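## Task

Pick up the small cardboard box on the desk and set it down on this room's counter so it stays there without the robot holding it. Then open the gripper and pull away. The robot must not tip over or be left leaning, or the attempt fails.

## Robot and tools

Robot: a wheeled base with a vertical column, a tilting head and two six-joint arms (left and right), each ending in a two-finger gripper. Folded, it measures 0.73 m long, 0.62 m wide, 1.88 m tall, with its front 0.40 m ahead of the column. The base drives forward/back and turns in place; it cannot move sideways. Now and then a loose object may get nudged by something outside the robot.

Frames: the base frame has its origin on the floor under the column, between the drive wheels; x forward, y left, z up, in metres. left_hand and right_hand are reported in this frame at the point where the fingers join (fingertips 8 mm further). The hand z axis is the finger direction (quat_wxyz maps (0,0,1) onto it); its y axis runs along the opening. Odometry is the base frame as it was at the scene's start; heading is positive left, -3.142 to 3.142, and counts wheel slip as motion.

execute_actions: argument actions is a list holding one action or none (empty just returns state and images). An action may contain base, joints, or both, plus optional speeds; its motions begin together. base takes exactly one key: translate_m (relative offset in metres from the current spot, positive forward, -3 to 3) or rotate_rad (relative turn in radians, positive counter-clockwise seen from above, -3.2 to 3.2). joints is one dictionary for all joints, keyed by name, each value an absolute target: head_tilt_rad -0.61 to 1.308 (0 level, positive looks down); left_joint1_rad -2.879 to 2.879; left_joint2_rad 0 to 3.141; left_joint3_rad 0 to 3.019; left_joint4_rad -1.692 to 1.57; left_joint5_rad -1.57 to 1.57 (positive swings hand to robot's right); left_joint6_rad -2.094 to 2.094 (positive rolls clockwise seen from behind); left_gripper_m 0 to 0.093 (fingertip gap in metres). right_* keys have identical ranges. Done tolerances: head 0.03, joints 1-6 0.045, 0.14, 0.09, 0.055, 0.03, 0.035, gripper 0.003. speeds optionally caps translate_m (0.05-0.8 m/s) or rotate_rad (0.1-1 rad/s) for this action; the top of each range is the default. Very long single base moves are refused, so split them. cameras picks images: cam_head_left, cam_head_right, cam_left_wrist, cam_right_wrist, nav_camera, or all; [] gives none. Any unknown key, name or out-of-range number rejects the whole call with no motion. Joints or base left out of an action may still be driving toward an earlier target.

wait: seconds 0 to 10; commands nothing and returns state and images. zoom_image: camera plus region [x0, y0, x1, y1] in pixels of that camera's last full image (504x504, top-left origin, at most 504 wide and tall). finished_scene: scene number; ends it for good and reports success, so call it only after release and retreat.

Arm geometry: with left joint1 at -1.57 (right at 1.57) and joints 5, 6 at 0, the arm moves in a vertical plane pointing forward, 0.23 m beside the column. Let a = j2 - 0.35, b = 1.05 + j2 - j3, c = b - j4 (c = 1.57 means fingers straight down). Hand point: ahead = 0.12 + 0.39 sin a + 0.38 cos b + 0.25 cos c; up = 1.46 + 0.39 cos a - 0.38 sin b - 0.25 sin c. Example: j2, j3, j4 = 0.93, 0.78, 0.14 gives 0.60 ahead, 1.21 up. Real hands sit up to 5 cm lower and nearer the column (about 12 cm with heavy or far loads); trust the reported hand position. Reach is about 1 m from the shoulder, lowest about 0.47 m up; the floor is out of reach. Light loads (up to 0.3 kg) are fine with fingers down from 0.65 to 1.6 m up, out to 0.6 m ahead.

Gripping: fingers are 7 cm long; the housing is 10 cm wide, 7 cm thick, with a wrist camera sticking out 11 cm on one side. Command an opening smaller than the object; then off_target is expected. An opening staying 0.002 m or more above target means something is held.

Result lines: base_status and joint_status give done, off_target, contact_stop (base stalled), time_out, or not_followed. "joint command not followed" with a cause line means the self-collision check blocked an arm; back each moved joint off by at least 0.05 rad, or move the other arm or drive away. A blocked arm keeps pushing; to relieve it, resend its reported positions as targets (a held load sags slightly). Small changes (under about 0.03 rad, 0.08 for joints 2-3) may not move anything; approach gently in about 0.05 rad steps from your previous target. turned_by_wheels vs turned_by_imu disagreeing notably signals a collision or slip. base_tilt in degrees (forward, right); a forward drop of 0.5 during a move means leaning back. wheel_motors_off = 1 means the wheels shut off after pushing hard for about 3 s. motor_effort lists wheel efforts; MOTOR HOT and OVER-TEMPERATURE FAULT warn of arm overheating, which makes the arm go limp.

Avoid: dropping or sliding the object, shoving furniture, driving the column into a table edge (back off 0.05 m after contact_stop before turning), letting the arms strike or press each other, and leaving an arm straining or a hot motor holding weight.

Each tool is called after ">>>" as a command line: name --argument value for each argument, lists and objects as JSON in quotes; but a table of rows of numbers goes row by row, as --pt "numbers of a row", without its own name.

## Session

>>> execute_actions --actions '[]'

Scene clock: 0.00 s.
Joint torques (N m, as the arm reports them, + toward a larger angle): no reading
base_odometry: x=+0.000 y=+0.000 heading=+0.000 (m, m, rad; odometry frame)
turned_by_wheels: +0.000 (rad since the last result)
turned_by_imu: +0.000 (rad since the last result)
base_tilt: forward=-0.8 right=-0.7 (deg)
base_status: not commanded
joint_positions: head_tilt_rad=+0.865 left_joint1_rad=-1.583 left_joint2_rad=+0.888 left_joint3_rad=+0.421 left_joint4_rad=-0.955 left_joint5_rad=-0.025 left_joint6_rad=+0.041 left_gripper_m=+0.095 right_joint1_rad=+1.550 right_joint2_rad=+0.883 right_joint3_rad=+0.371 right_joint4_rad=-0.906 right_joint5_rad=+0.036 right_joint6_rad=+0.088 right_gripper_m=+0.094
joint_status: not commanded
wheel_motors_off: 0
motor_effort: left_wheel=+3 right_wheel=+2 (%)
left_hand: x=+0.1516 y=+0.2262 z=+1.2516 quat_wxyz=(+0.434, -0.029, -0.900, +0.001) (m; base frame)
right_hand: x=+0.1333 y=-0.2359 z=+1.2514 quat_wxyz=(+0.431, -0.040, -0.900, +0.041) (m; base frame)
pictures: cam_head_left, cam_head_right, cam_left_wrist, cam_right_wrist, nav_camera
Images, in order (width x height): cam_head_left 504x504, cam_head_right 504x504, cam_left_wrist 504x504, cam_right_wrist 504x504, nav_camera 504x504.

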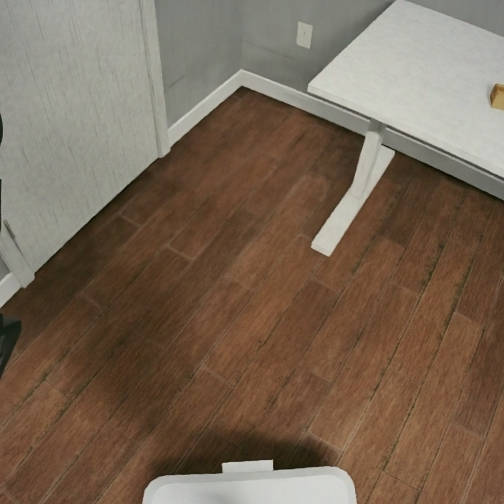

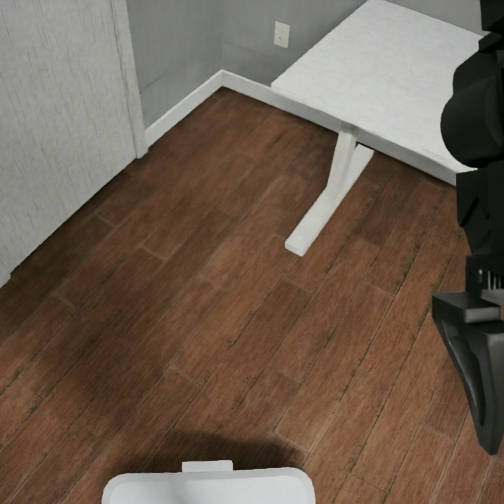

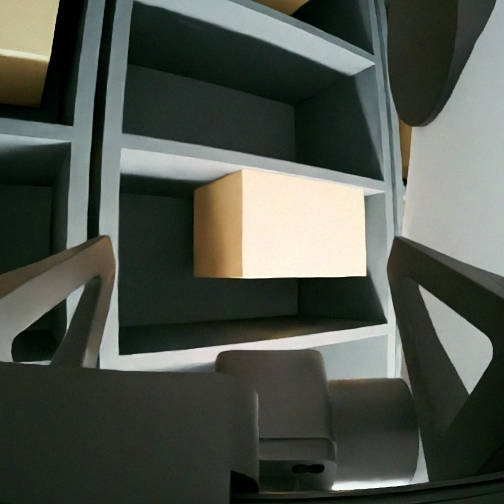

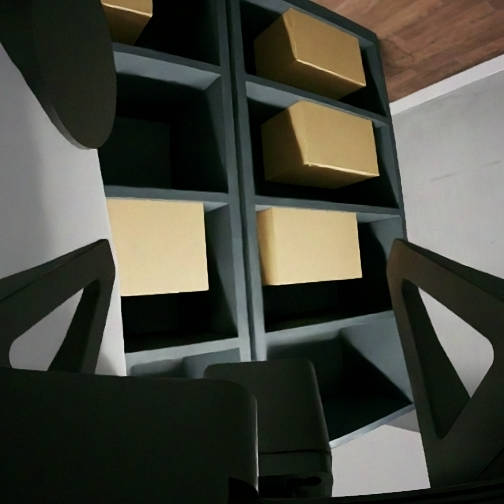

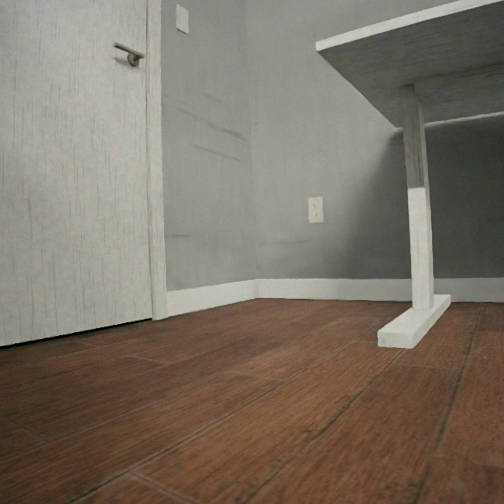

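>>> execute_actions --actions '[{"base":{"rotate_rad":-0.6},"joints":{"head_tilt_rad":0.6}}]' --cameras '["cam_head_left","cam_head_right","nav_camera"]'

Scene clock: 2.30 s.
Joint torques (N m, as the arm reports them, + toward a larger angle): left_arm=[-1.21 -8.19 -0.32 -1.69  0.01  0.08] | right_arm=[ 0.31 -6.17 -1.29 -1.15  0.13  0.03]
base_odometry: x=+0.000 y=+0.000 heading=-0.599 (m, m, rad; odometry frame)
turned_by_wheels: -0.599 (rad since the last result)
turned_by_imu: -0.582 (rad since the last result)
base_tilt: forward=-0.7 right=-0.6 (deg)
base_status: done
joint_positions: head_tilt_rad=+0.617 left_joint1_rad=-1.583 left_joint2_rad=+0.888 left_joint3_rad=+0.421 left_joint4_rad=-0.955 left_joint5_rad=-0.025 left_joint6_rad=+0.041 left_gripper_m=+0.095 right_joint1_rad=+1.550 right_joint2_rad=+0.883 right_joint3_rad=+0.371 right_joint4_rad=-0.906 right_joint5_rad=+0.036 right_joint6_rad=+0.088 right_gripper_m=+0.094
joint_status: all done
wheel_motors_off: 0
motor_effort: left_wheel=+4(56) right_wheel=-4(36) (%)
left_hand: x=+0.1516 y=+0.2262 z=+1.2516 quat_wxyz=(+0.434, -0.029, -0.900, +0.001) (m; base frame)
right_hand: x=+0.1333 y=-0.2359 z=+1.2514 quat_wxyz=(+0.431, -0.040, -0.900, +0.041) (m; base frame)
pictures: cam_head_left, cam_head_right, nav_camera
camera_calibration (this result's frames):
cam_head_left: T_world_to_cam=[[-0.0852254, -0.996151, 0.0204663, 0.0333635], [-0.629904, 0.0379532, -0.775745, 1.23096], [0.771983, -0.079005, -0.630714, 0.854039], [0, 0, 0, 1]] pos_world=[0.118927, 0.0539895, 1.49288]
cam_head_right: T_world_to_cam=[[-0.0691752, -0.997482, 0.0156539, -0.0625291], [-0.615332, 0.0303117, -0.787685, 1.24222], [0.785227, -0.0641206, -0.615879, 0.827227], [0, 0, 0, 1]] pos_world=[0.110494, -0.0469833, 1.48893]
Images, in order (width x height): cam_head_left 504x504, cam_head_right 504x504, nav_camera 504x504.

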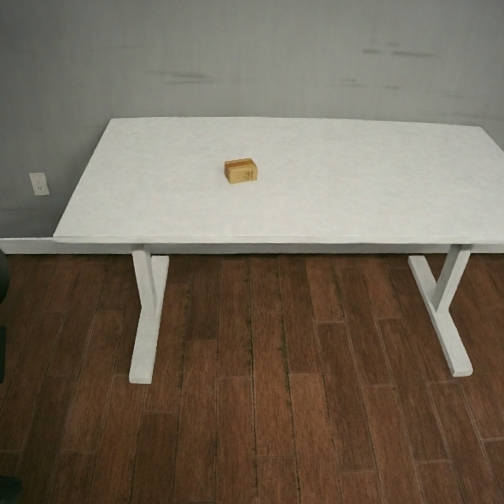

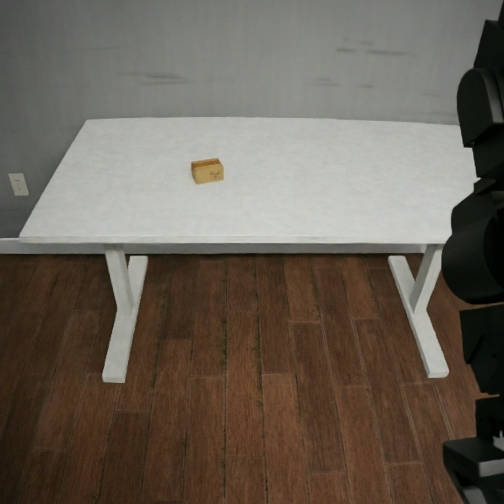

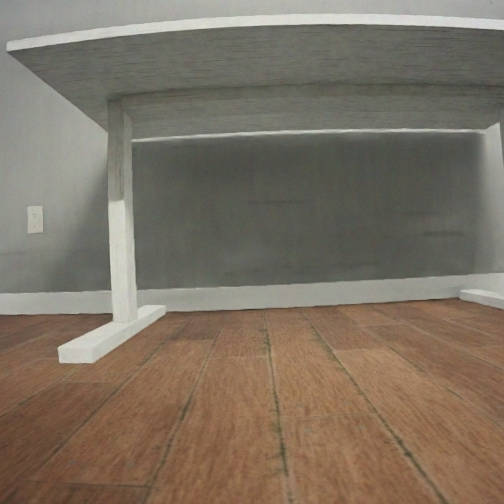

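>>> execute_actions --actions '[{"base":{"rotate_rad":-0.19},"joints":{"head_tilt_rad":0.95,"left_joint2_rad":1.6,"left_joint3_rad":1.42,"left_joint4_rad":-0.3,"left_joint6_rad":-1.25}}]' --cameras '[]'

>>> execute_actions --actions '[{"base":{"translate_m":0.72}}]' --cameras '["cam_head_left","cam_head_right","cam_left_wrist"]'

Scene clock: 6.70 s.
Joint torques (N m, as the arm reports them, + toward a larger angle): left_arm=[ -1.49 -20.4    4.43   0.23  -0.11  -0.06] | right_arm=[ 0.29 -6.04 -1.3  -1.17  0.13  0.03]
base_odometry: x=+0.000 y=+0.000 heading=-0.789 (m, m, rad; odometry frame)
turned_by_wheels: -0.189 (rad since the last result)
turned_by_imu: -0.188 (rad since the last result)
base_tilt: forward=-0.8 right=-0.6 (deg)
base_status: done
joint_positions: head_tilt_rad=+0.950 left_joint1_rad=-1.583 left_joint2_rad=+1.598 left_joint3_rad=+1.416 left_joint4_rad=-0.310 left_joint5_rad=-0.025 left_joint6_rad=-1.236 left_gripper_m=+0.095 right_joint1_rad=+1.550 right_joint2_rad=+0.883 right_joint3_rad=+0.371 right_joint4_rad=-0.906 right_joint5_rad=+0.036 right_joint6_rad=+0.088 right_gripper_m=+0.094
joint_status: all done
wheel_motors_off: 0
motor_effort: left_wheel=+6(28) right_wheel=-5(27) (%)
left_hand: x=+0.6246 y=+0.2202 z=+0.9712 quat_wxyz=(-0.017, +0.577, -0.817, +0.003) (m; base frame)
right_hand: x=+0.1333 y=-0.2359 z=+1.2514 quat_wxyz=(+0.431, -0.040, -0.900, +0.041) (m; base frame)
pictures: none
No camera images: the call's "cameras" was empty. Leave "cameras" out to get every camera's image.

Scene clock: 9.60 s.
Joint torques (N m, as the arm reports them, + toward a larger angle): left_arm=[ -1.26 -20.6    4.22   0.35  -0.09  -0.04] | right_arm=[ 0.37 -5.97 -1.53 -1.14  0.13  0.03]
base_odometry: x=+0.507 y=-0.511 heading=-0.789 (m, m, rad; odometry frame)
turned_by_wheels: +0.000 (rad since the last result)
turned_by_imu: -0.001 (rad since the last result)
base_tilt: forward=-0.8 right=-0.6 (deg)
base_status: done
joint_positions: head_tilt_rad=+0.951 left_joint1_rad=-1.583 left_joint2_rad=+1.597 left_joint3_rad=+1.418 left_joint4_rad=-0.310 left_joint5_rad=-0.025 left_joint6_rad=-1.236 left_gripper_m=+0.095 right_joint1_rad=+1.550 right_joint2_rad=+0.883 right_joint3_rad=+0.373 right_joint4_rad=-0.906 right_joint5_rad=+0.036 right_joint6_rad=+0.088 right_gripper_m=+0.094
joint_status: not commanded
wheel_motors_off: 0
motor_effort: left_wheel=+0(61) right_wheel=+0(68) (%)
left_hand: x=+0.6264 y=+0.2202 z=+0.9719 quat_wxyz=(-0.018, +0.577, -0.817, +0.004) (m; base frame)
right_hand: x=+0.1345 y=-0.2360 z=+1.2509 quat_wxyz=(+0.430, -0.040, -0.901, +0.041) (m; base frame)
pictures: cam_head_left, cam_head_right, cam_left_wrist
camera_calibration (this result's frames):
cam_head_left: T_world_to_cam=[[-0.0738212, -0.996151, 0.0472512, -0.00845535], [-0.849238, 0.0379532, -0.526645, 0.858314], [0.522825, -0.079005, -0.848771, 1.2023], [0, 0, 0, 1]] pos_world=[0.0996938, 0.0539895, 1.47291]
cam_head_right: T_world_to_cam=[[-0.0602325, -0.997482, 0.0374473, -0.0965381], [-0.83938, 0.0303117, -0.542699, 0.876149], [0.540197, -0.0641206, -0.839092, 1.18323], [0, 0, 0, 1]] pos_world=[0.0904315, -0.0469833, 1.47194]
cam_left_wrist: T_world_to_cam=[[0.944877, -0.326868, 0.0191143, -0.536526], [-0.279917, -0.776111, 0.565065, -0.199211], [-0.169867, -0.539267, -0.824825, 1.15025], [0, 0, 0, 1]] pos_world=[0.646577, 0.290307, 1.07157]
Images, in order (width x height): cam_head_left 504x504, cam_head_right 504x504, cam_left_wrist 504x504.

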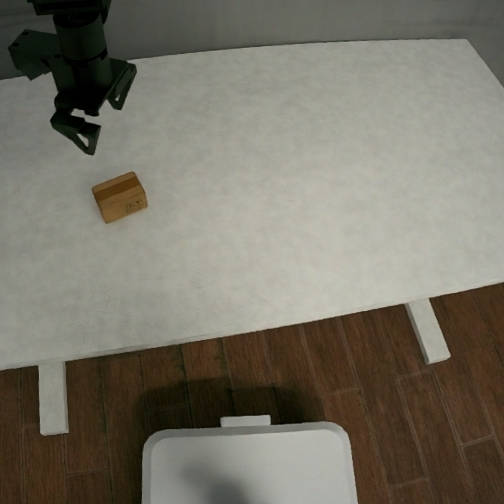

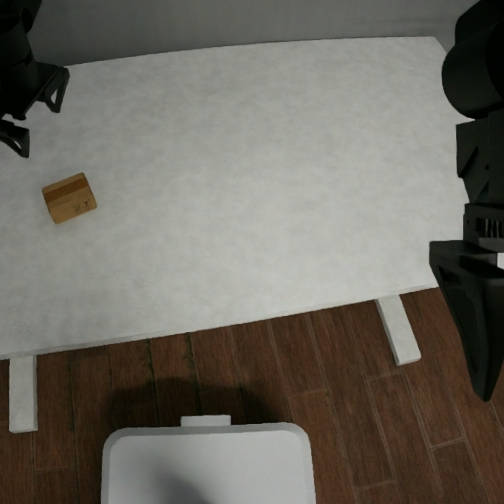

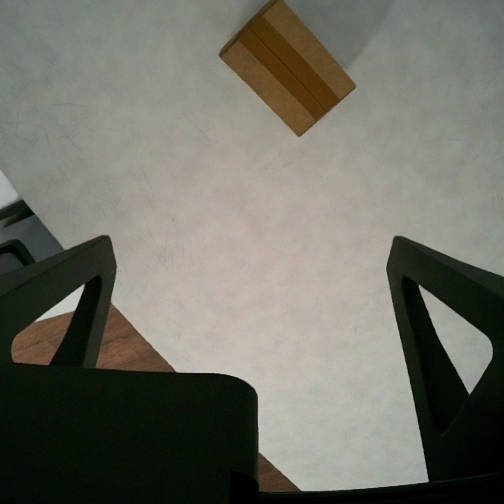

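>>> execute_actions --actions '[{"base":{"translate_m":0.045},"joints":{"left_joint1_rad":-1.545,"left_joint2_rad":1.85,"left_joint3_rad":1.635,"left_joint4_rad":-0.3,"left_joint6_rad":-1.95}}]' --cameras '["cam_head_left","cam_left_wrist"]'

Scene clock: 12.63 s.
Joint torques (N m, as the arm reports them, + toward a larger angle): left_arm=[ -0.36 -22.03   3.7    0.01  -0.11  -0.06] | right_arm=[ 0.35 -6.16 -1.8  -1.15  0.13  0.02]
base_odometry: x=+0.539 y=-0.543 heading=-0.789 (m, m, rad; odometry frame)
turned_by_wheels: +0.000 (rad since the last result)
turned_by_imu: -0.001 (rad since the last result)
base_tilt: forward=-0.8 right=-0.6 (deg)
base_status: done
joint_positions: head_tilt_rad=+0.951 left_joint1_rad=-1.553 left_joint2_rad=+1.859 left_joint3_rad=+1.631 left_joint4_rad=-0.307 left_joint5_rad=-0.025 left_joint6_rad=-1.936 left_gripper_m=+0.095 right_joint1_rad=+1.550 right_joint2_rad=+0.883 right_joint3_rad=+0.374 right_joint4_rad=-0.906 right_joint5_rad=+0.036 right_joint6_rad=+0.088 right_gripper_m=+0.094
joint_status: all done
wheel_motors_off: 0
motor_effort: left_wheel=+0(36) right_wheel=+0(35) (%)
left_hand: x=+0.6164 y=+0.2429 z=+0.8673 quat_wxyz=(-0.014, +0.826, -0.563, -0.016) (m; base frame)
right_hand: x=+0.1350 y=-0.2360 z=+1.2508 quat_wxyz=(+0.430, -0.040, -0.901, +0.041) (m; base frame)
pictures: cam_head_left, cam_left_wrist
camera_calibration (this result's frames):
cam_head_left: T_world_to_cam=[[-0.0738133, -0.996151, 0.0472635, -0.00847471], [-0.849325, 0.0379532, -0.526503, 0.858101], [0.522683, -0.079005, -0.848858, 1.20245], [0, 0, 0, 1]] pos_world=[0.0996827, 0.0539895, 1.4729]
cam_left_wrist: T_world_to_cam=[[0.927649, 0.373431, -0.0041675, -0.656963], [0.313848, -0.773492, 0.550645, -0.479447], [0.202404, -0.512113, -0.834729, 0.847088], [0, 0, 0, 1]] pos_world=[0.58845, 0.308287, 0.968356]
Images, in order (width x height): cam_head_left 504x504, cam_left_wrist 504x504.

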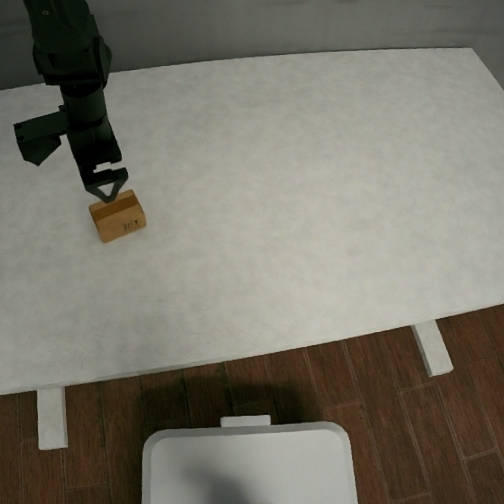

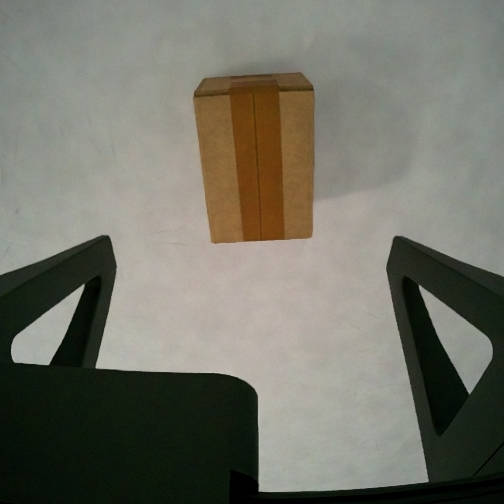

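>>> execute_actions --actions '[{"joints":{"left_joint2_rad":2.08,"left_joint3_rad":1.89,"left_joint4_rad":-0.33}}]' --cameras '["cam_head_left","cam_left_wrist"]'

Scene clock: 14.37 s.
Joint torques (N m, as the arm reports them, + toward a larger angle): left_arm=[ -0.34 -22.13   5.16  -0.56  -0.11  -0.06] | right_arm=[ 0.36 -5.92 -1.68 -1.14  0.13  0.03]
base_odometry: x=+0.539 y=-0.543 heading=-0.789 (m, m, rad; odometry frame)
turned_by_wheels: +0.000 (rad since the last result)
turned_by_imu: -0.001 (rad since the last result)
base_tilt: forward=-0.7 right=-0.6 (deg)
base_status: not commanded
joint_positions: head_tilt_rad=+0.951 left_joint1_rad=-1.553 left_joint2_rad=+2.092 left_joint3_rad=+1.872 left_joint4_rad=-0.320 left_joint5_rad=-0.025 left_joint6_rad=-1.936 left_gripper_m=+0.095 right_joint1_rad=+1.550 right_joint2_rad=+0.883 right_joint3_rad=+0.374 right_joint4_rad=-0.906 right_joint5_rad=+0.036 right_joint6_rad=+0.088 right_gripper_m=+0.094
joint_status: all done
wheel_motors_off: 0
motor_effort: left_wheel=+0(1) right_wheel=+0(1) (%)
left_hand: x=+0.6127 y=+0.2442 z=+0.7791 quat_wxyz=(-0.012, +0.826, -0.563, -0.018) (m; base frame)
right_hand: x=+0.1350 y=-0.2360 z=+1.2508 quat_wxyz=(+0.430, -0.040, -0.901, +0.041) (m; base frame)
pictures: cam_head_left, cam_left_wrist
camera_calibration (this result's frames):
cam_head_left: T_world_to_cam=[[-0.0738133, -0.996151, 0.0472635, -0.0084747], [-0.849325, 0.0379532, -0.526504, 0.858101], [0.522683, -0.079005, -0.848858, 1.20245], [0, 0, 0, 1]] pos_world=[0.0996827, 0.0539895, 1.4729]
cam_left_wrist: T_world_to_cam=[[0.927582, 0.373508, -0.00913874, -0.650544], [0.316848, -0.773439, 0.548998, -0.429238], [0.197987, -0.512136, -0.835774, 0.778385], [0, 0, 0, 1]] pos_world=[0.585326, 0.309633, 0.880259]
Images, in order (width x height): cam_head_left 504x504, cam_left_wrist 504x504.

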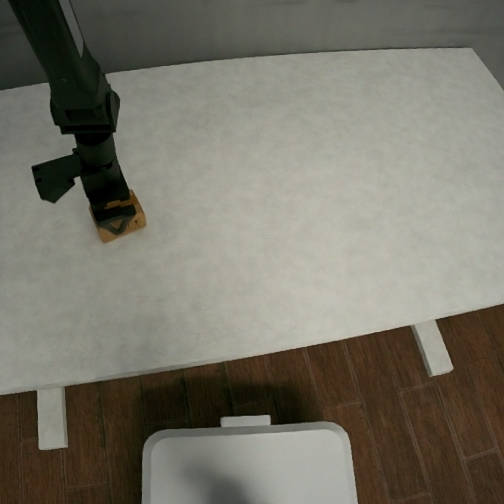

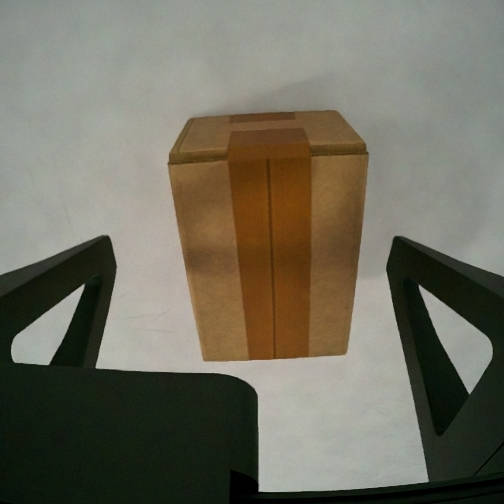

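>>> execute_actions --actions '[{"joints":{"left_joint2_rad":2.16,"left_joint3_rad":1.99,"left_joint4_rad":-0.34}}]' --cameras '["cam_left_wrist"]'

>>> execute_actions --actions '[{"joints":{"left_gripper_m":0.02}}]' --cameras '["cam_left_wrist"]'

>>> execute_actions --actions '[{"base":{"translate_m":-0.5},"joints":{"left_joint2_rad":1.3,"left_joint3_rad":1.15,"left_joint4_rad":-0.3,"head_tilt_rad":0.4}}]' --cameras '["cam_left_wrist"]'

>>> execute_actions --actions '[{"base":{"rotate_rad":-1.5}}]' --cameras '["cam_head_left","cam_head_right"]'

Scene clock: 16.23 s.
Joint torques (N m, as the arm reports them, + toward a larger angle): left_arm=[ -0.17 -20.61   5.35  -0.57  -0.12  -0.04] | right_arm=[ 0.34 -6.14 -1.65 -1.15  0.13  0.03]
base_odometry: x=+0.539 y=-0.543 heading=-0.789 (m, m, rad; odometry frame)
turned_by_wheels: +0.000 (rad since the last result)
turned_by_imu: -0.001 (rad since the last result)
base_tilt: forward=-0.8 right=-0.6 (deg)
base_status: not commanded
joint_positions: head_tilt_rad=+0.951 left_joint1_rad=-1.553 left_joint2_rad=+2.144 left_joint3_rad=+1.975 left_joint4_rad=-0.328 left_joint5_rad=-0.025 left_joint6_rad=-1.936 left_gripper_m=+0.095 right_joint1_rad=+1.550 right_joint2_rad=+0.883 right_joint3_rad=+0.374 right_joint4_rad=-0.906 right_joint5_rad=+0.036 right_joint6_rad=+0.088 right_gripper_m=+0.094
joint_status: all done
wheel_motors_off: 0
motor_effort: left_wheel=+0(0) right_wheel=+0(0) (%)
left_hand: x=+0.6379 y=+0.2447 z=+0.7659 quat_wxyz=(-0.024, +0.826, -0.563, -0.001) (m; base frame)
right_hand: x=+0.1350 y=-0.2360 z=+1.2508 quat_wxyz=(+0.430, -0.040, -0.901, +0.041) (m; base frame)
pictures: cam_left_wrist
camera_calibration (this result's frames):
cam_left_wrist: T_world_to_cam=[[0.927352, 0.372874, 0.0313411, -0.704878], [0.292167, -0.773863, 0.561937, -0.423699], [0.233786, -0.511957, -0.826586, 0.732678], [0, 0, 0, 1]] pos_world=[0.606172, 0.310046, 0.865805]
Images, in order (width x height): cam_left_wrist 504x504.

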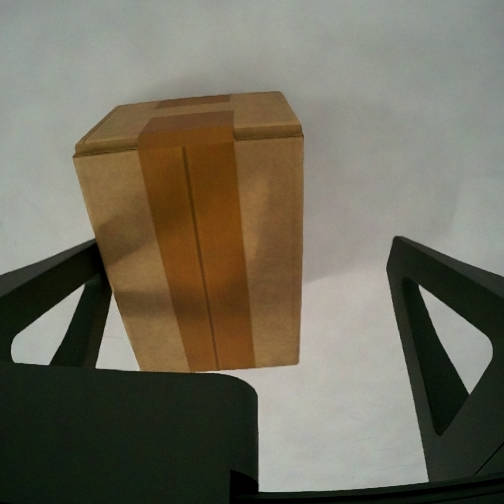

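Scene clock: 16.90 s.
Joint torques (N m, as the arm reports them, + toward a larger angle): left_arm=[ -0.26 -20.16   5.35  -0.63  -0.13  -0.07] | right_arm=[ 0.36 -6.29 -1.58 -1.16  0.13  0.03]
base_odometry: x=+0.539 y=-0.543 heading=-0.789 (m, m, rad; odometry frame)
turned_by_wheels: +0.000 (rad since the last result)
turned_by_imu: +0.000 (rad since the last result)
base_tilt: forward=-0.8 right=-0.7 (deg)
base_status: not commanded
joint_positions: head_tilt_rad=+0.951 left_joint1_rad=-1.553 left_joint2_rad=+2.145 left_joint3_rad=+1.975 left_joint4_rad=-0.328 left_joint5_rad=-0.025 left_joint6_rad=-1.936 left_gripper_m=+0.059 right_joint1_rad=+1.550 right_joint2_rad=+0.883 right_joint3_rad=+0.374 right_joint4_rad=-0.906 right_joint5_rad=+0.036 right_joint6_rad=+0.088 right_gripper_m=+0.094
joint_status: left_gripper_m off_target (ended at +0.059, target +0.020)
wheel_motors_off: 0
motor_effort: left_wheel=+0(0) right_wheel=+0(1) (%)
left_hand: x=+0.6374 y=+0.2447 z=+0.7655 quat_wxyz=(-0.024, +0.826, -0.563, -0.001) (m; base frame)
right_hand: x=+0.1350 y=-0.2360 z=+1.2508 quat_wxyz=(+0.430, -0.040, -0.901, +0.041) (m; base frame)
pictures: cam_left_wrist
camera_calibration (this result's frames):
cam_left_wrist: T_world_to_cam=[[0.927372, 0.372886, 0.0306311, -0.703849], [0.292605, -0.773856, 0.56172, -0.423438], [0.233161, -0.51196, -0.82676, 0.733011], [0, 0, 0, 1]] pos_world=[0.60572, 0.310048, 0.865437]
Images, in order (width x height): cam_left_wrist 504x504.

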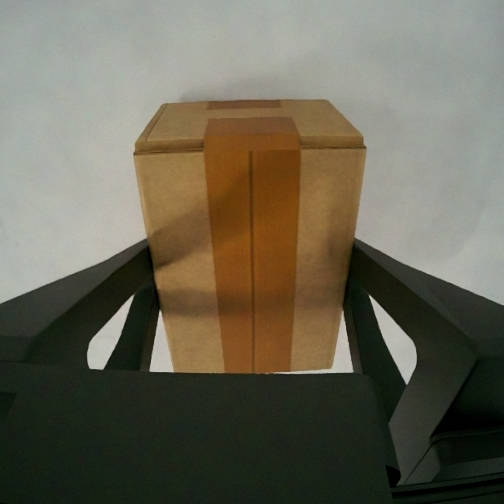

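Scene clock: 19.57 s.
Joint torques (N m, as the arm reports them, + toward a larger angle): left_arm=[ -0.39 -19.38   4.9    0.22  -0.12  -0.06] | right_arm=[ 0.31 -6.14 -1.2  -1.16  0.13  0.03]
base_odometry: x=+0.187 y=-0.188 heading=-0.790 (m, m, rad; odometry frame)
turned_by_wheels: -0.001 (rad since the last result)
turned_by_imu: -0.002 (rad since the last result)
base_tilt: forward=-0.7 right=-0.6 (deg)
base_status: done
joint_positions: head_tilt_rad=+0.418 left_joint1_rad=-1.553 left_joint2_rad=+1.305 left_joint3_rad=+1.142 left_joint4_rad=-0.308 left_joint5_rad=-0.025 left_joint6_rad=-1.936 left_gripper_m=+0.059 right_joint1_rad=+1.550 right_joint2_rad=+0.882 right_joint3_rad=+0.369 right_joint4_rad=-0.906 right_joint5_rad=+0.036 right_joint6_rad=+0.088 right_gripper_m=+0.094
joint_status: all done
wheel_motors_off: 0
motor_effort: left_wheel=-2(36) right_wheel=-1(40) (%)
left_hand: x=+0.5862 y=+0.2394 z=+1.0743 quat_wxyz=(-0.032, +0.826, -0.563, +0.010) (m; base frame)
right_hand: x=+0.1326 y=-0.2359 z=+1.2517 quat_wxyz=(+0.431, -0.040, -0.900, +0.041) (m; base frame)
pictures: cam_left_wrist
camera_calibration (this result's frames):
cam_left_wrist: T_world_to_cam=[[0.926415, 0.372501, 0.0547596, -0.689175], [0.277629, -0.774103, 0.568934, -0.584918], [0.254318, -0.511866, -0.820558, 0.978438], [0, 0, 0, 1]] pos_world=[0.552018, 0.304761, 1.17338]
Images, in order (width x height): cam_left_wrist 504x504.

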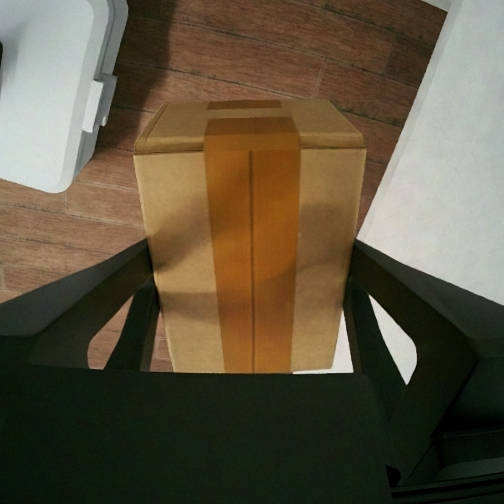

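Scene clock: 22.60 s.
Joint torques (N m, as the arm reports them, + toward a larger angle): left_arm=[ -0.8  -19.62   4.91   0.17  -0.11  -0.04] | right_arm=[ 0.34 -6.05 -1.27 -1.17  0.13  0.02]
base_odometry: x=+0.187 y=-0.188 heading=-2.289 (m, m, rad; odometry frame)
turned_by_wheels: -1.499 (rad since the last result)
turned_by_imu: -1.472 (rad since the last result)
base_tilt: forward=-0.7 right=-0.6 (deg)
base_status: done
joint_positions: head_tilt_rad=+0.418 left_joint1_rad=-1.552 left_joint2_rad=+1.305 left_joint3_rad=+1.142 left_joint4_rad=-0.308 left_joint5_rad=-0.025 left_joint6_rad=-1.936 left_gripper_m=+0.059 right_joint1_rad=+1.550 right_joint2_rad=+0.882 right_joint3_rad=+0.369 right_joint4_rad=-0.906 right_joint5_rad=+0.036 right_joint6_rad=+0.088 right_gripper_m=+0.094
joint_status: not commanded
wheel_motors_off: 0
motor_effort: left_wheel=+4(47) right_wheel=-4(52) (%)
left_hand: x=+0.5862 y=+0.2401 z=+1.0743 quat_wxyz=(-0.032, +0.826, -0.562, +0.009) (m; base frame)
right_hand: x=+0.1326 y=-0.2359 z=+1.2517 quat_wxyz=(+0.431, -0.040, -0.900, +0.041) (m; base frame)
pictures: cam_head_left, cam_head_right
camera_calibration (this result's frames):
cam_head_left: T_world_to_cam=[[-0.0875895, -0.996151, 0.00321206, 0.0600533], [-0.464094, 0.0379532, -0.884973, 1.39088], [0.881445, -0.079005, -0.465632, 0.594339], [0, 0, 0, 1]] pos_world=[0.126882, 0.0539895, 1.50744]
cam_head_right: T_world_to_cam=[[-0.0709047, -0.997482, 0.001668, -0.0409044], [-0.447449, 0.0303117, -0.893796, 1.39724], [0.891494, -0.0641206, -0.448471, 0.564105], [0, 0, 0, 1]] pos_world=[0.119397, -0.0469833, 1.5019]
Images, in order (width x height): cam_head_left 504x504, cam_head_right 504x504.

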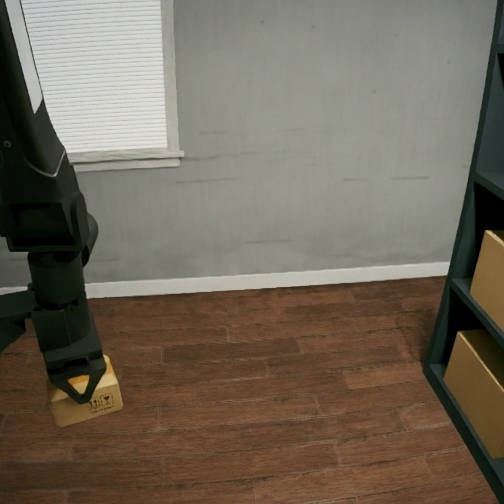

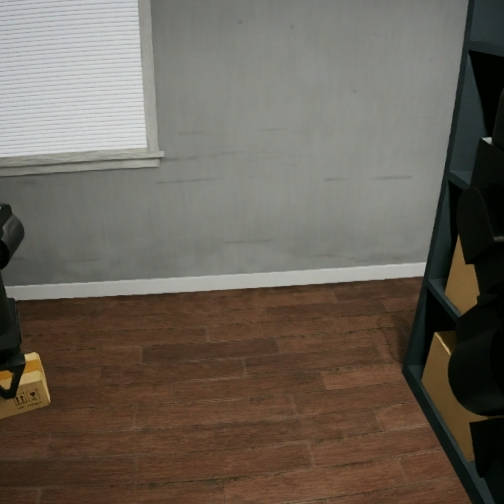

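>>> execute_actions --actions '[{"base":{"rotate_rad":-1.8}}]' --cameras '["cam_head_left","nav_camera"]'

Scene clock: 26.33 s.
Joint torques (N m, as the arm reports them, + toward a larger angle): left_arm=[ -0.64 -19.54   4.85   0.21  -0.1   -0.04] | right_arm=[ 0.37 -5.88 -1.23 -1.12  0.13  0.03]
base_odometry: x=+0.187 y=-0.188 heading=+2.195 (m, m, rad; odometry frame)
turned_by_wheels: -1.799 (rad since the last result)
turned_by_imu: -1.777 (rad since the last result)
base_tilt: forward=-0.8 right=-0.6 (deg)
base_status: done
joint_positions: head_tilt_rad=+0.418 left_joint1_rad=-1.551 left_joint2_rad=+1.305 left_joint3_rad=+1.142 left_joint4_rad=-0.308 left_joint5_rad=-0.025 left_joint6_rad=-1.936 left_gripper_m=+0.059 right_joint1_rad=+1.550 right_joint2_rad=+0.882 right_joint3_rad=+0.369 right_joint4_rad=-0.906 right_joint5_rad=+0.036 right_joint6_rad=+0.088 right_gripper_m=+0.094
joint_status: not commanded
wheel_motors_off: 0
motor_effort: left_wheel=+4(28) right_wheel=-5(28) (%)
left_hand: x=+0.5862 y=+0.2405 z=+1.0743 quat_wxyz=(-0.032, +0.826, -0.562, +0.009) (m; base frame)
right_hand: x=+0.1326 y=-0.2359 z=+1.2517 quat_wxyz=(+0.431, -0.040, -0.900, +0.041) (m; base frame)
pictures: cam_head_left, nav_camera
camera_calibration (this result's frames):
cam_head_left: T_world_to_cam=[[-0.0875895, -0.996151, 0.00321204, 0.0600533], [-0.464093, 0.0379532, -0.884973, 1.39088], [0.881445, -0.079005, -0.465632, 0.594339], [0, 0, 0, 1]] pos_world=[0.126882, 0.0539895, 1.50744]
Images, in order (width x height): cam_head_left 504x504, nav_camera 504x504.

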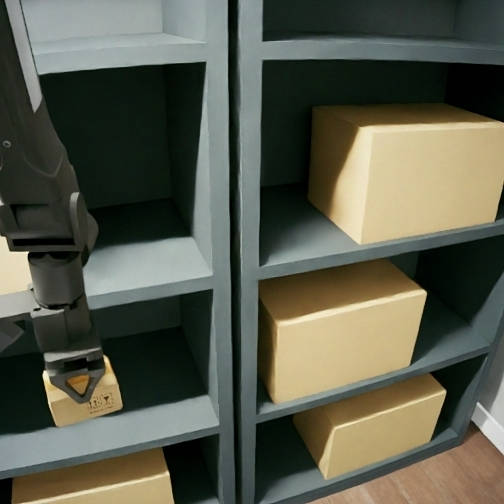

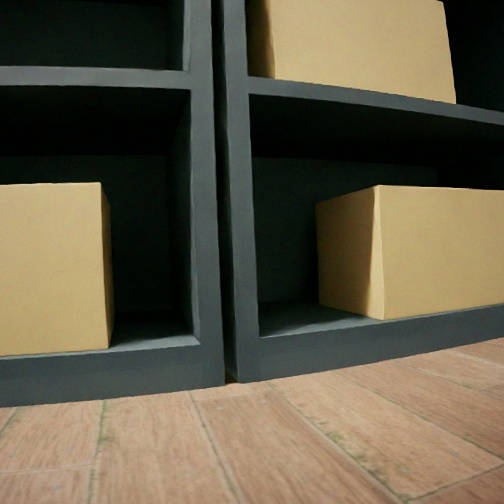

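>>> execute_actions --actions '[{"base":{"rotate_rad":-1.0}}]' --cameras '["cam_head_left","nav_camera"]'

>>> execute_actions --actions '[{"base":{"rotate_rad":-2.75}}]' --cameras '["cam_head_left","nav_camera"]'

Scene clock: 29.63 s.
Joint torques (N m, as the arm reports them, + toward a larger angle): left_arm=[ -0.68 -19.06   4.75   0.21  -0.11  -0.04] | right_arm=[ 0.39 -6.13 -1.17 -1.17  0.13  0.02]
base_odometry: x=+0.187 y=-0.188 heading=+1.196 (m, m, rad; odometry frame)
turned_by_wheels: -0.999 (rad since the last result)
turned_by_imu: -0.987 (rad since the last result)
base_tilt: forward=-0.8 right=-0.6 (deg)
base_status: done
joint_positions: head_tilt_rad=+0.418 left_joint1_rad=-1.550 left_joint2_rad=+1.305 left_joint3_rad=+1.142 left_joint4_rad=-0.308 left_joint5_rad=-0.025 left_joint6_rad=-1.936 left_gripper_m=+0.059 right_joint1_rad=+1.550 right_joint2_rad=+0.882 right_joint3_rad=+0.369 right_joint4_rad=-0.906 right_joint5_rad=+0.036 right_joint6_rad=+0.088 right_gripper_m=+0.094
joint_status: not commanded
wheel_motors_off: 0
motor_effort: left_wheel=+5(28) right_wheel=-4(28) (%)
left_hand: x=+0.5862 y=+0.2409 z=+1.0743 quat_wxyz=(-0.033, +0.826, -0.562, +0.009) (m; base frame)
right_hand: x=+0.1326 y=-0.2359 z=+1.2517 quat_wxyz=(+0.431, -0.040, -0.900, +0.041) (m; base frame)
pictures: cam_head_left, nav_camera
camera_calibration (this result's frames):
cam_head_left: T_world_to_cam=[[-0.0875895, -0.996151, 0.003212, 0.0600534], [-0.464093, 0.0379532, -0.884973, 1.39088], [0.881445, -0.079005, -0.465631, 0.594338], [0, 0, 0, 1]] pos_world=[0.126882, 0.0539895, 1.50744]
Images, in order (width x height): cam_head_left 504x504, nav_camera 504x504.

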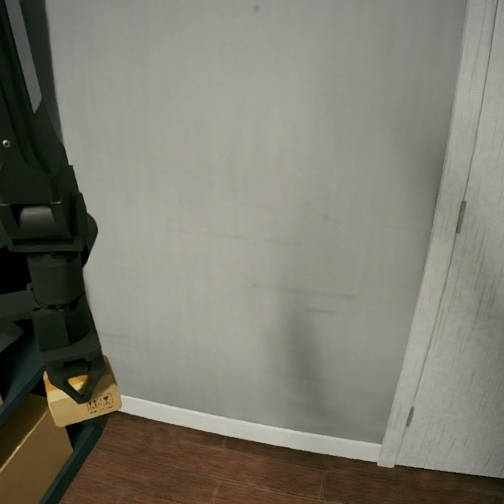

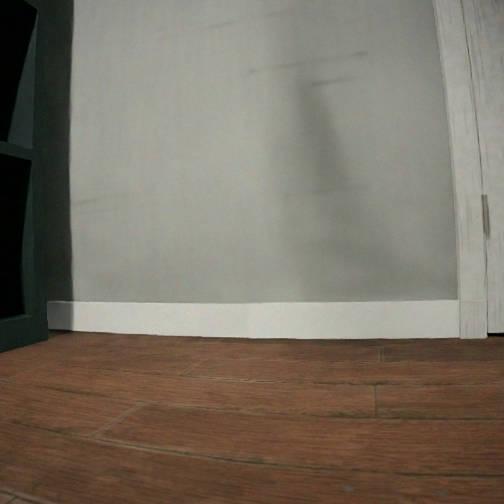

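Scene clock: 33.70 s.
Joint torques (N m, as the arm reports them, + toward a larger angle): left_arm=[ -0.5  -18.99   4.81   0.18  -0.1   -0.04] | right_arm=[ 0.33 -6.1  -1.19 -1.16  0.12  0.03]
base_odometry: x=+0.187 y=-0.188 heading=-1.554 (m, m, rad; odometry frame)
turned_by_wheels: -2.749 (rad since the last result)
turned_by_imu: -2.714 (rad since the last result)
base_tilt: forward=-0.7 right=-0.7 (deg)
base_status: done
joint_positions: head_tilt_rad=+0.418 left_joint1_rad=-1.550 left_joint2_rad=+1.305 left_joint3_rad=+1.142 left_joint4_rad=-0.308 left_joint5_rad=-0.025 left_joint6_rad=-1.936 left_gripper_m=+0.059 right_joint1_rad=+1.550 right_joint2_rad=+0.882 right_joint3_rad=+0.369 right_joint4_rad=-0.906 right_joint5_rad=+0.036 right_joint6_rad=+0.088 right_gripper_m=+0.094
joint_status: not commanded
wheel_motors_off: 0
motor_effort: left_wheel=+3(29) right_wheel=-3(29) (%)
left_hand: x=+0.5862 y=+0.2412 z=+1.0743 quat_wxyz=(-0.033, +0.826, -0.562, +0.009) (m; base frame)
right_hand: x=+0.1326 y=-0.2359 z=+1.2517 quat_wxyz=(+0.431, -0.040, -0.900, +0.041) (m; base frame)
pictures: cam_head_left, nav_camera
camera_calibration (this result's frames):
cam_head_left: T_world_to_cam=[[-0.0875895, -0.996151, 0.00321197, 0.0600534], [-0.464093, 0.0379532, -0.884973, 1.39088], [0.881445, -0.079005, -0.465631, 0.594338], [0, 0, 0, 1]] pos_world=[0.126882, 0.0539895, 1.50744]
Images, in order (width x height): cam_head_left 504x504, nav_camera 504x504.

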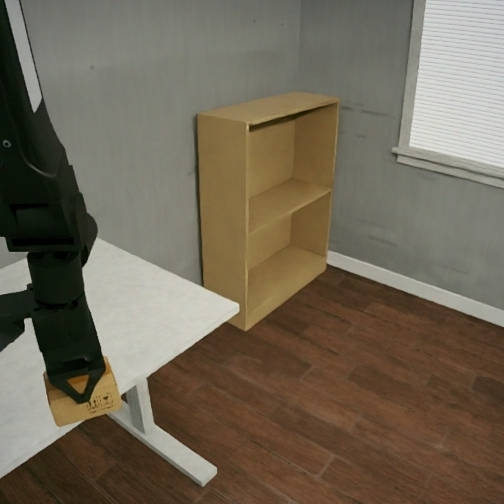

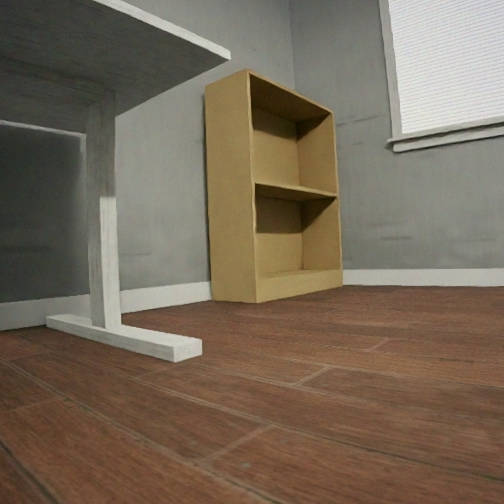

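>>> execute_actions --actions '[{"base":{"rotate_rad":-0.5},"joints":{"left_joint2_rad":0.93,"left_joint3_rad":0.85,"left_joint4_rad":-0.4,"head_tilt_rad":0.6}}]' --cameras '[]'

>>> execute_actions --actions '[{"base":{"translate_m":1.7}}]' --cameras '[]'

>>> execute_actions --actions '[{"base":{"rotate_rad":1.0}}]' --cameras '["cam_head_left","nav_camera"]'

Scene clock: 45.33 s.
Joint torques (N m, as the arm reports them, + toward a larger angle): left_arm=[ -0.92 -14.02   5.23  -0.45  -0.11  -0.04] | right_arm=[ 0.32 -6.14 -1.12 -1.16  0.13  0.03]
base_odometry: x=+0.187 y=-0.188 heading=-2.053 (m, m, rad; odometry frame)
turned_by_wheels: -0.499 (rad since the last result)
turned_by_imu: -0.494 (rad since the last result)
base_tilt: forward=-0.7 right=-0.7 (deg)
base_status: done
joint_positions: head_tilt_rad=+0.603 left_joint1_rad=-1.549 left_joint2_rad=+0.921 left_joint3_rad=+0.848 left_joint4_rad=-0.392 left_joint5_rad=-0.025 left_joint6_rad=-1.937 left_gripper_m=+0.059 right_joint1_rad=+1.550 right_joint2_rad=+0.882 right_joint3_rad=+0.369 right_joint4_rad=-0.906 right_joint5_rad=+0.036 right_joint6_rad=+0.088 right_gripper_m=+0.094
joint_status: all done
wheel_motors_off: 0
motor_effort: left_wheel=+3(28) right_wheel=-3(28) (%)
left_hand: x=+0.5140 y=+0.2385 z=+1.1901 quat_wxyz=(-0.035, +0.826, -0.562, +0.012) (m; base frame)
right_hand: x=+0.1326 y=-0.2359 z=+1.2517 quat_wxyz=(+0.431, -0.040, -0.900, +0.041) (m; base frame)
pictures: none
No camera images: the call's "cameras" was empty. Leave "cameras" out to get every camera's image.

Scene clock: 49.47 s.
Joint torques (N m, as the arm reports them, + toward a larger angle): left_arm=[ -0.82 -14.58   5.22  -0.41  -0.12  -0.04] | right_arm=[ 0.37 -6.08 -1.17 -1.16  0.13  0.03]
base_odometry: x=-0.602 y=-1.694 heading=-2.054 (m, m, rad; odometry frame)
turned_by_wheels: -0.001 (rad since the last result)
turned_by_imu: -0.002 (rad since the last result)
base_tilt: forward=-0.7 right=-0.6 (deg)
base_status: done
joint_positions: head_tilt_rad=+0.604 left_joint1_rad=-1.549 left_joint2_rad=+0.924 left_joint3_rad=+0.846 left_joint4_rad=-0.392 left_joint5_rad=-0.025 left_joint6_rad=-1.937 left_gripper_m=+0.059 right_joint1_rad=+1.550 right_joint2_rad=+0.882 right_joint3_rad=+0.370 right_joint4_rad=-0.906 right_joint5_rad=+0.036 right_joint6_rad=+0.088 right_gripper_m=+0.094
joint_status: not commanded
wheel_motors_off: 0
motor_effort: left_wheel=-2(62) right_wheel=+2(69) (%)
left_hand: x=+0.5121 y=+0.2385 z=+1.1886 quat_wxyz=(-0.033, +0.827, -0.562, +0.010) (m; base frame)
right_hand: x=+0.1333 y=-0.2359 z=+1.2514 quat_wxyz=(+0.431, -0.040, -0.901, +0.041) (m; base frame)
pictures: none
No camera images: the call's "cameras" was empty. Leave "cameras" out to get every camera's image.

Scene clock: 51.97 s.
Joint torques (N m, as the arm reports them, + toward a larger angle): left_arm=[ -0.59 -14.09   5.32  -0.4   -0.12  -0.05] | right_arm=[ 0.34 -6.19 -1.32 -1.2   0.13  0.03]
base_odometry: x=-0.602 y=-1.694 heading=-1.055 (m, m, rad; odometry frame)
turned_by_wheels: +0.999 (rad since the last result)
turned_by_imu: +0.977 (rad since the last result)
base_tilt: forward=-0.8 right=-0.6 (deg)
base_status: done
joint_positions: head_tilt_rad=+0.604 left_joint1_rad=-1.549 left_joint2_rad=+0.924 left_joint3_rad=+0.846 left_joint4_rad=-0.392 left_joint5_rad=-0.025 left_joint6_rad=-1.937 left_gripper_m=+0.059 right_joint1_rad=+1.550 right_joint2_rad=+0.882 right_joint3_rad=+0.370 right_joint4_rad=-0.906 right_joint5_rad=+0.036 right_joint6_rad=+0.088 right_gripper_m=+0.094
joint_status: not commanded
wheel_motors_off: 0
motor_effort: left_wheel=-4(56) right_wheel=+4(48) (%)
left_hand: x=+0.5121 y=+0.2385 z=+1.1886 quat_wxyz=(-0.033, +0.827, -0.562, +0.010) (m; base frame)
right_hand: x=+0.1333 y=-0.2359 z=+1.2514 quat_wxyz=(+0.431, -0.040, -0.901, +0.041) (m; base frame)
pictures: cam_head_left, nav_camera
camera_calibration (this result's frames):
cam_head_left: T_world_to_cam=[[-0.0854941, -0.996151, 0.0193131, 0.0351528], [-0.619367, 0.0379532, -0.784184, 1.24343], [0.780433, -0.079005, -0.620228, 0.837468], [0, 0, 0, 1]] pos_world=[0.119558, 0.0539895, 1.49382]
Images, in order (width x height): cam_head_left 504x504, nav_camera 504x504.

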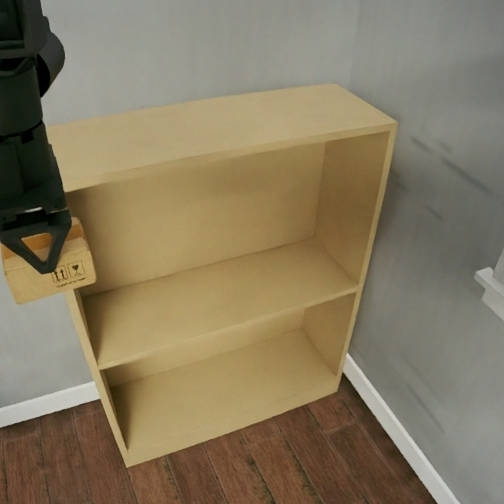

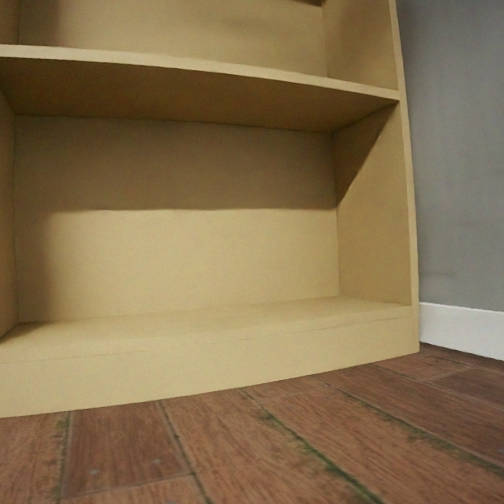

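>>> execute_actions --actions '[{"base":{"rotate_rad":-0.1},"joints":{"left_joint2_rad":1.27,"left_joint3_rad":1.62,"left_joint4_rad":-0.84}}]' --cameras '[]'

>>> execute_actions --actions '[{"base":{"translate_m":0.35},"speeds":{"translate_m":0.3}}]'

Scene clock: 54.93 s.
Joint torques (N m, as the arm reports them, + toward a larger angle): left_arm=[ -0.76 -22.35   9.71  -0.78  -0.1   -0.03] | right_arm=[ 0.27 -6.26 -1.14 -1.15  0.13  0.03]
base_odometry: x=-0.602 y=-1.694 heading=-1.155 (m, m, rad; odometry frame)
turned_by_wheels: -0.100 (rad since the last result)
turned_by_imu: -0.099 (rad since the last result)
base_tilt: forward=-0.7 right=-0.6 (deg)
base_status: done
joint_positions: head_tilt_rad=+0.604 left_joint1_rad=-1.549 left_joint2_rad=+1.265 left_joint3_rad=+1.601 left_joint4_rad=-0.824 left_joint5_rad=-0.025 left_joint6_rad=-1.937 left_gripper_m=+0.059 right_joint1_rad=+1.550 right_joint2_rad=+0.882 right_joint3_rad=+0.370 right_joint4_rad=-0.906 right_joint5_rad=+0.036 right_joint6_rad=+0.088 right_gripper_m=+0.094
joint_status: all done
wheel_motors_off: 0
motor_effort: left_wheel=+5(26) right_wheel=-4(23) (%)
left_hand: x=+0.7274 y=+0.2407 z=+1.1947 quat_wxyz=(-0.028, +0.827, -0.562, +0.002) (m; base frame)
right_hand: x=+0.1333 y=-0.2359 z=+1.2514 quat_wxyz=(+0.431, -0.040, -0.901, +0.041) (m; base frame)
pictures: none
No camera images: the call's "cameras" was empty. Leave "cameras" out to get every camera's image.

Scene clock: 57.27 s.
Joint torques (N m, as the arm reports them, + toward a larger angle): left_arm=[ -0.74 -22.47   9.69  -0.58  -0.11  -0.05] | right_arm=[ 0.37 -6.17 -1.26 -1.1   0.13  0.02]
base_odometry: x=-0.461 y=-2.014 heading=-1.153 (m, m, rad; odometry frame)
turned_by_wheels: +0.001 (rad since the last result)
turned_by_imu: +0.001 (rad since the last result)
base_tilt: forward=-0.7 right=-0.6 (deg)
base_status: done
joint_positions: head_tilt_rad=+0.604 left_joint1_rad=-1.549 left_joint2_rad=+1.265 left_joint3_rad=+1.601 left_joint4_rad=-0.829 left_joint5_rad=-0.025 left_joint6_rad=-1.937 left_gripper_m=+0.059 right_joint1_rad=+1.550 right_joint2_rad=+0.881 right_joint3_rad=+0.371 right_joint4_rad=-0.906 right_joint5_rad=+0.036 right_joint6_rad=+0.088 right_gripper_m=+0.094
joint_status: not commanded
wheel_motors_off: 0
motor_effort: left_wheel=+1(72) right_wheel=-1(57) (%)
left_hand: x=+0.7263 y=+0.2407 z=+1.1947 quat_wxyz=(-0.027, +0.827, -0.562, +0.000) (m; base frame)
right_hand: x=+0.1337 y=-0.2359 z=+1.2514 quat_wxyz=(+0.430, -0.040, -0.901, +0.041) (m; base frame)
pictures: cam_head_left, cam_head_right, cam_left_wrist, cam_right_wrist, nav_camera
camera_calibration (this result's frames):
cam_head_left: T_world_to_cam=[[-0.0854927, -0.996151, 0.0193194, 0.0351432], [-0.619424, 0.0379532, -0.784139, 1.24336], [0.780388, -0.079005, -0.620285, 0.837557], [0, 0, 0, 1]] pos_world=[0.119554, 0.0539895, 1.49382]
cam_head_right: T_world_to_cam=[[-0.0693793, -0.997482, 0.014723, -0.0610854], [-0.604693, 0.0303117, -0.795882, 1.25432], [0.793431, -0.0641206, -0.605273, 0.810483], [0, 0, 0, 1]] pos_world=[0.111175, -0.0469833, 1.48975]
cam_left_wrist: T_world_to_cam=[[0.926475, 0.374664, 0.0356578, -0.803772], [0.291811, -0.77495, 0.560624, -0.691488], [0.237679, -0.508999, -0.827302, 1.0617], [0, 0, 0, 1]] pos_world=[0.694116, 0.305678, 1.29467]
cam_right_wrist: T_world_to_cam=[[-0.0456502, -0.993184, 0.107249, -0.363556], [-0.0309944, 0.108717, 0.993589, -1.21116], [-0.998477, 0.0420334, -0.0357461, 0.3105], [0, 0, 0, 1]] pos_world=[0.255892, -0.242456, 1.25348]
Images, in order (width x height): cam_head_left 504x504, cam_head_right 504x504, cam_left_wrist 504x504, cam_right_wrist 504x504, nav_camera 504x504.

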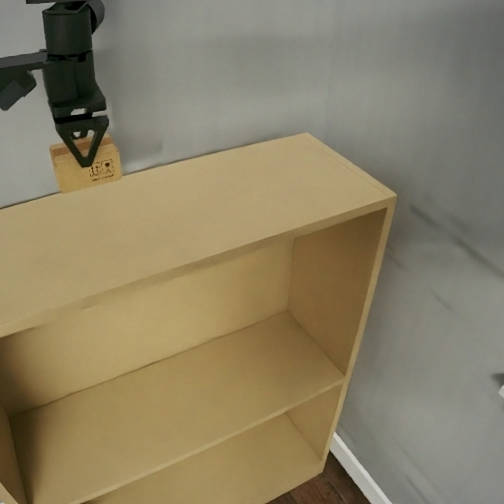

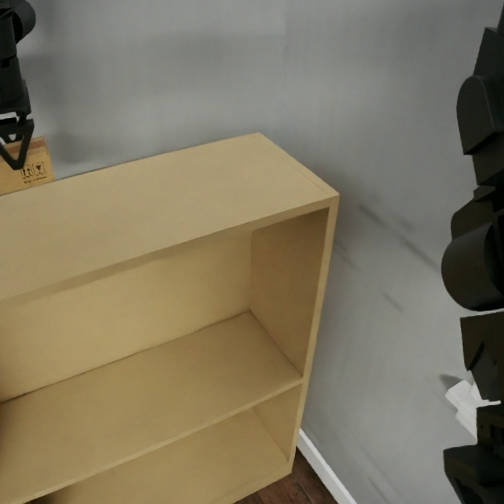

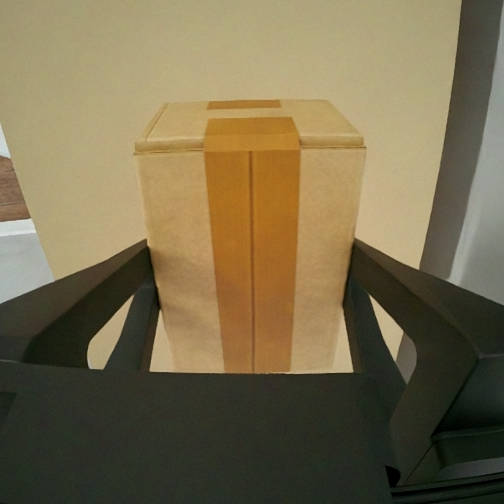

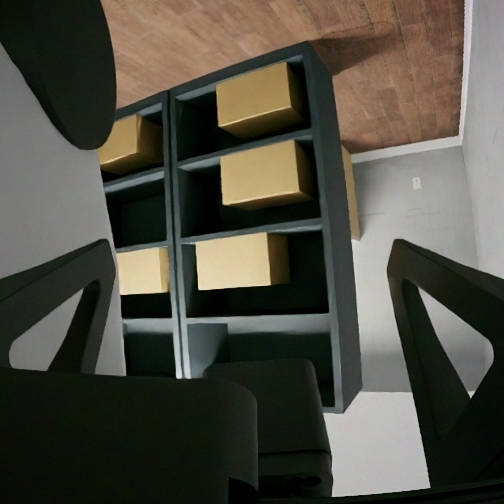

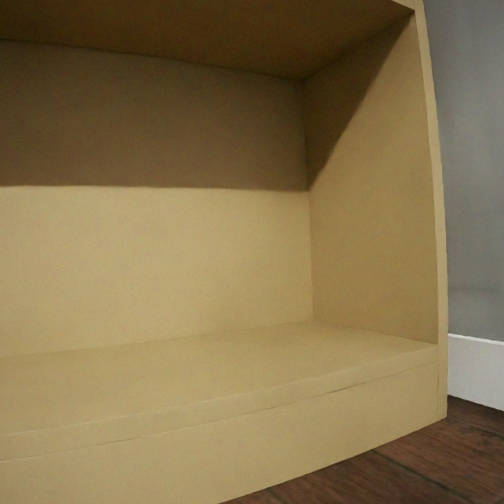

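>>> zoom_image --camera "cam_right_wrist" --region '[290, 100, 470, 280]'

Region (290, 100, 470, 280) of cam_right_wrist's 504x504 image, scaled by 2.800, with more detail than that image has.

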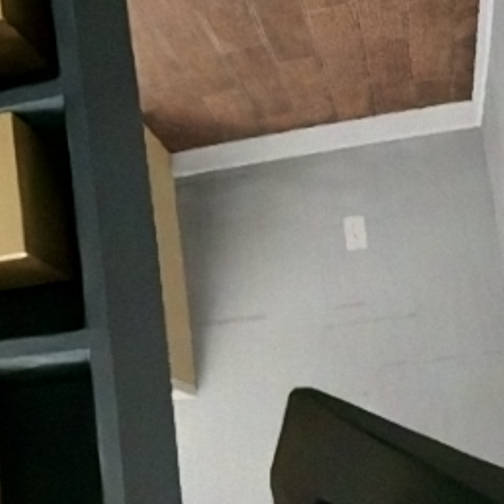

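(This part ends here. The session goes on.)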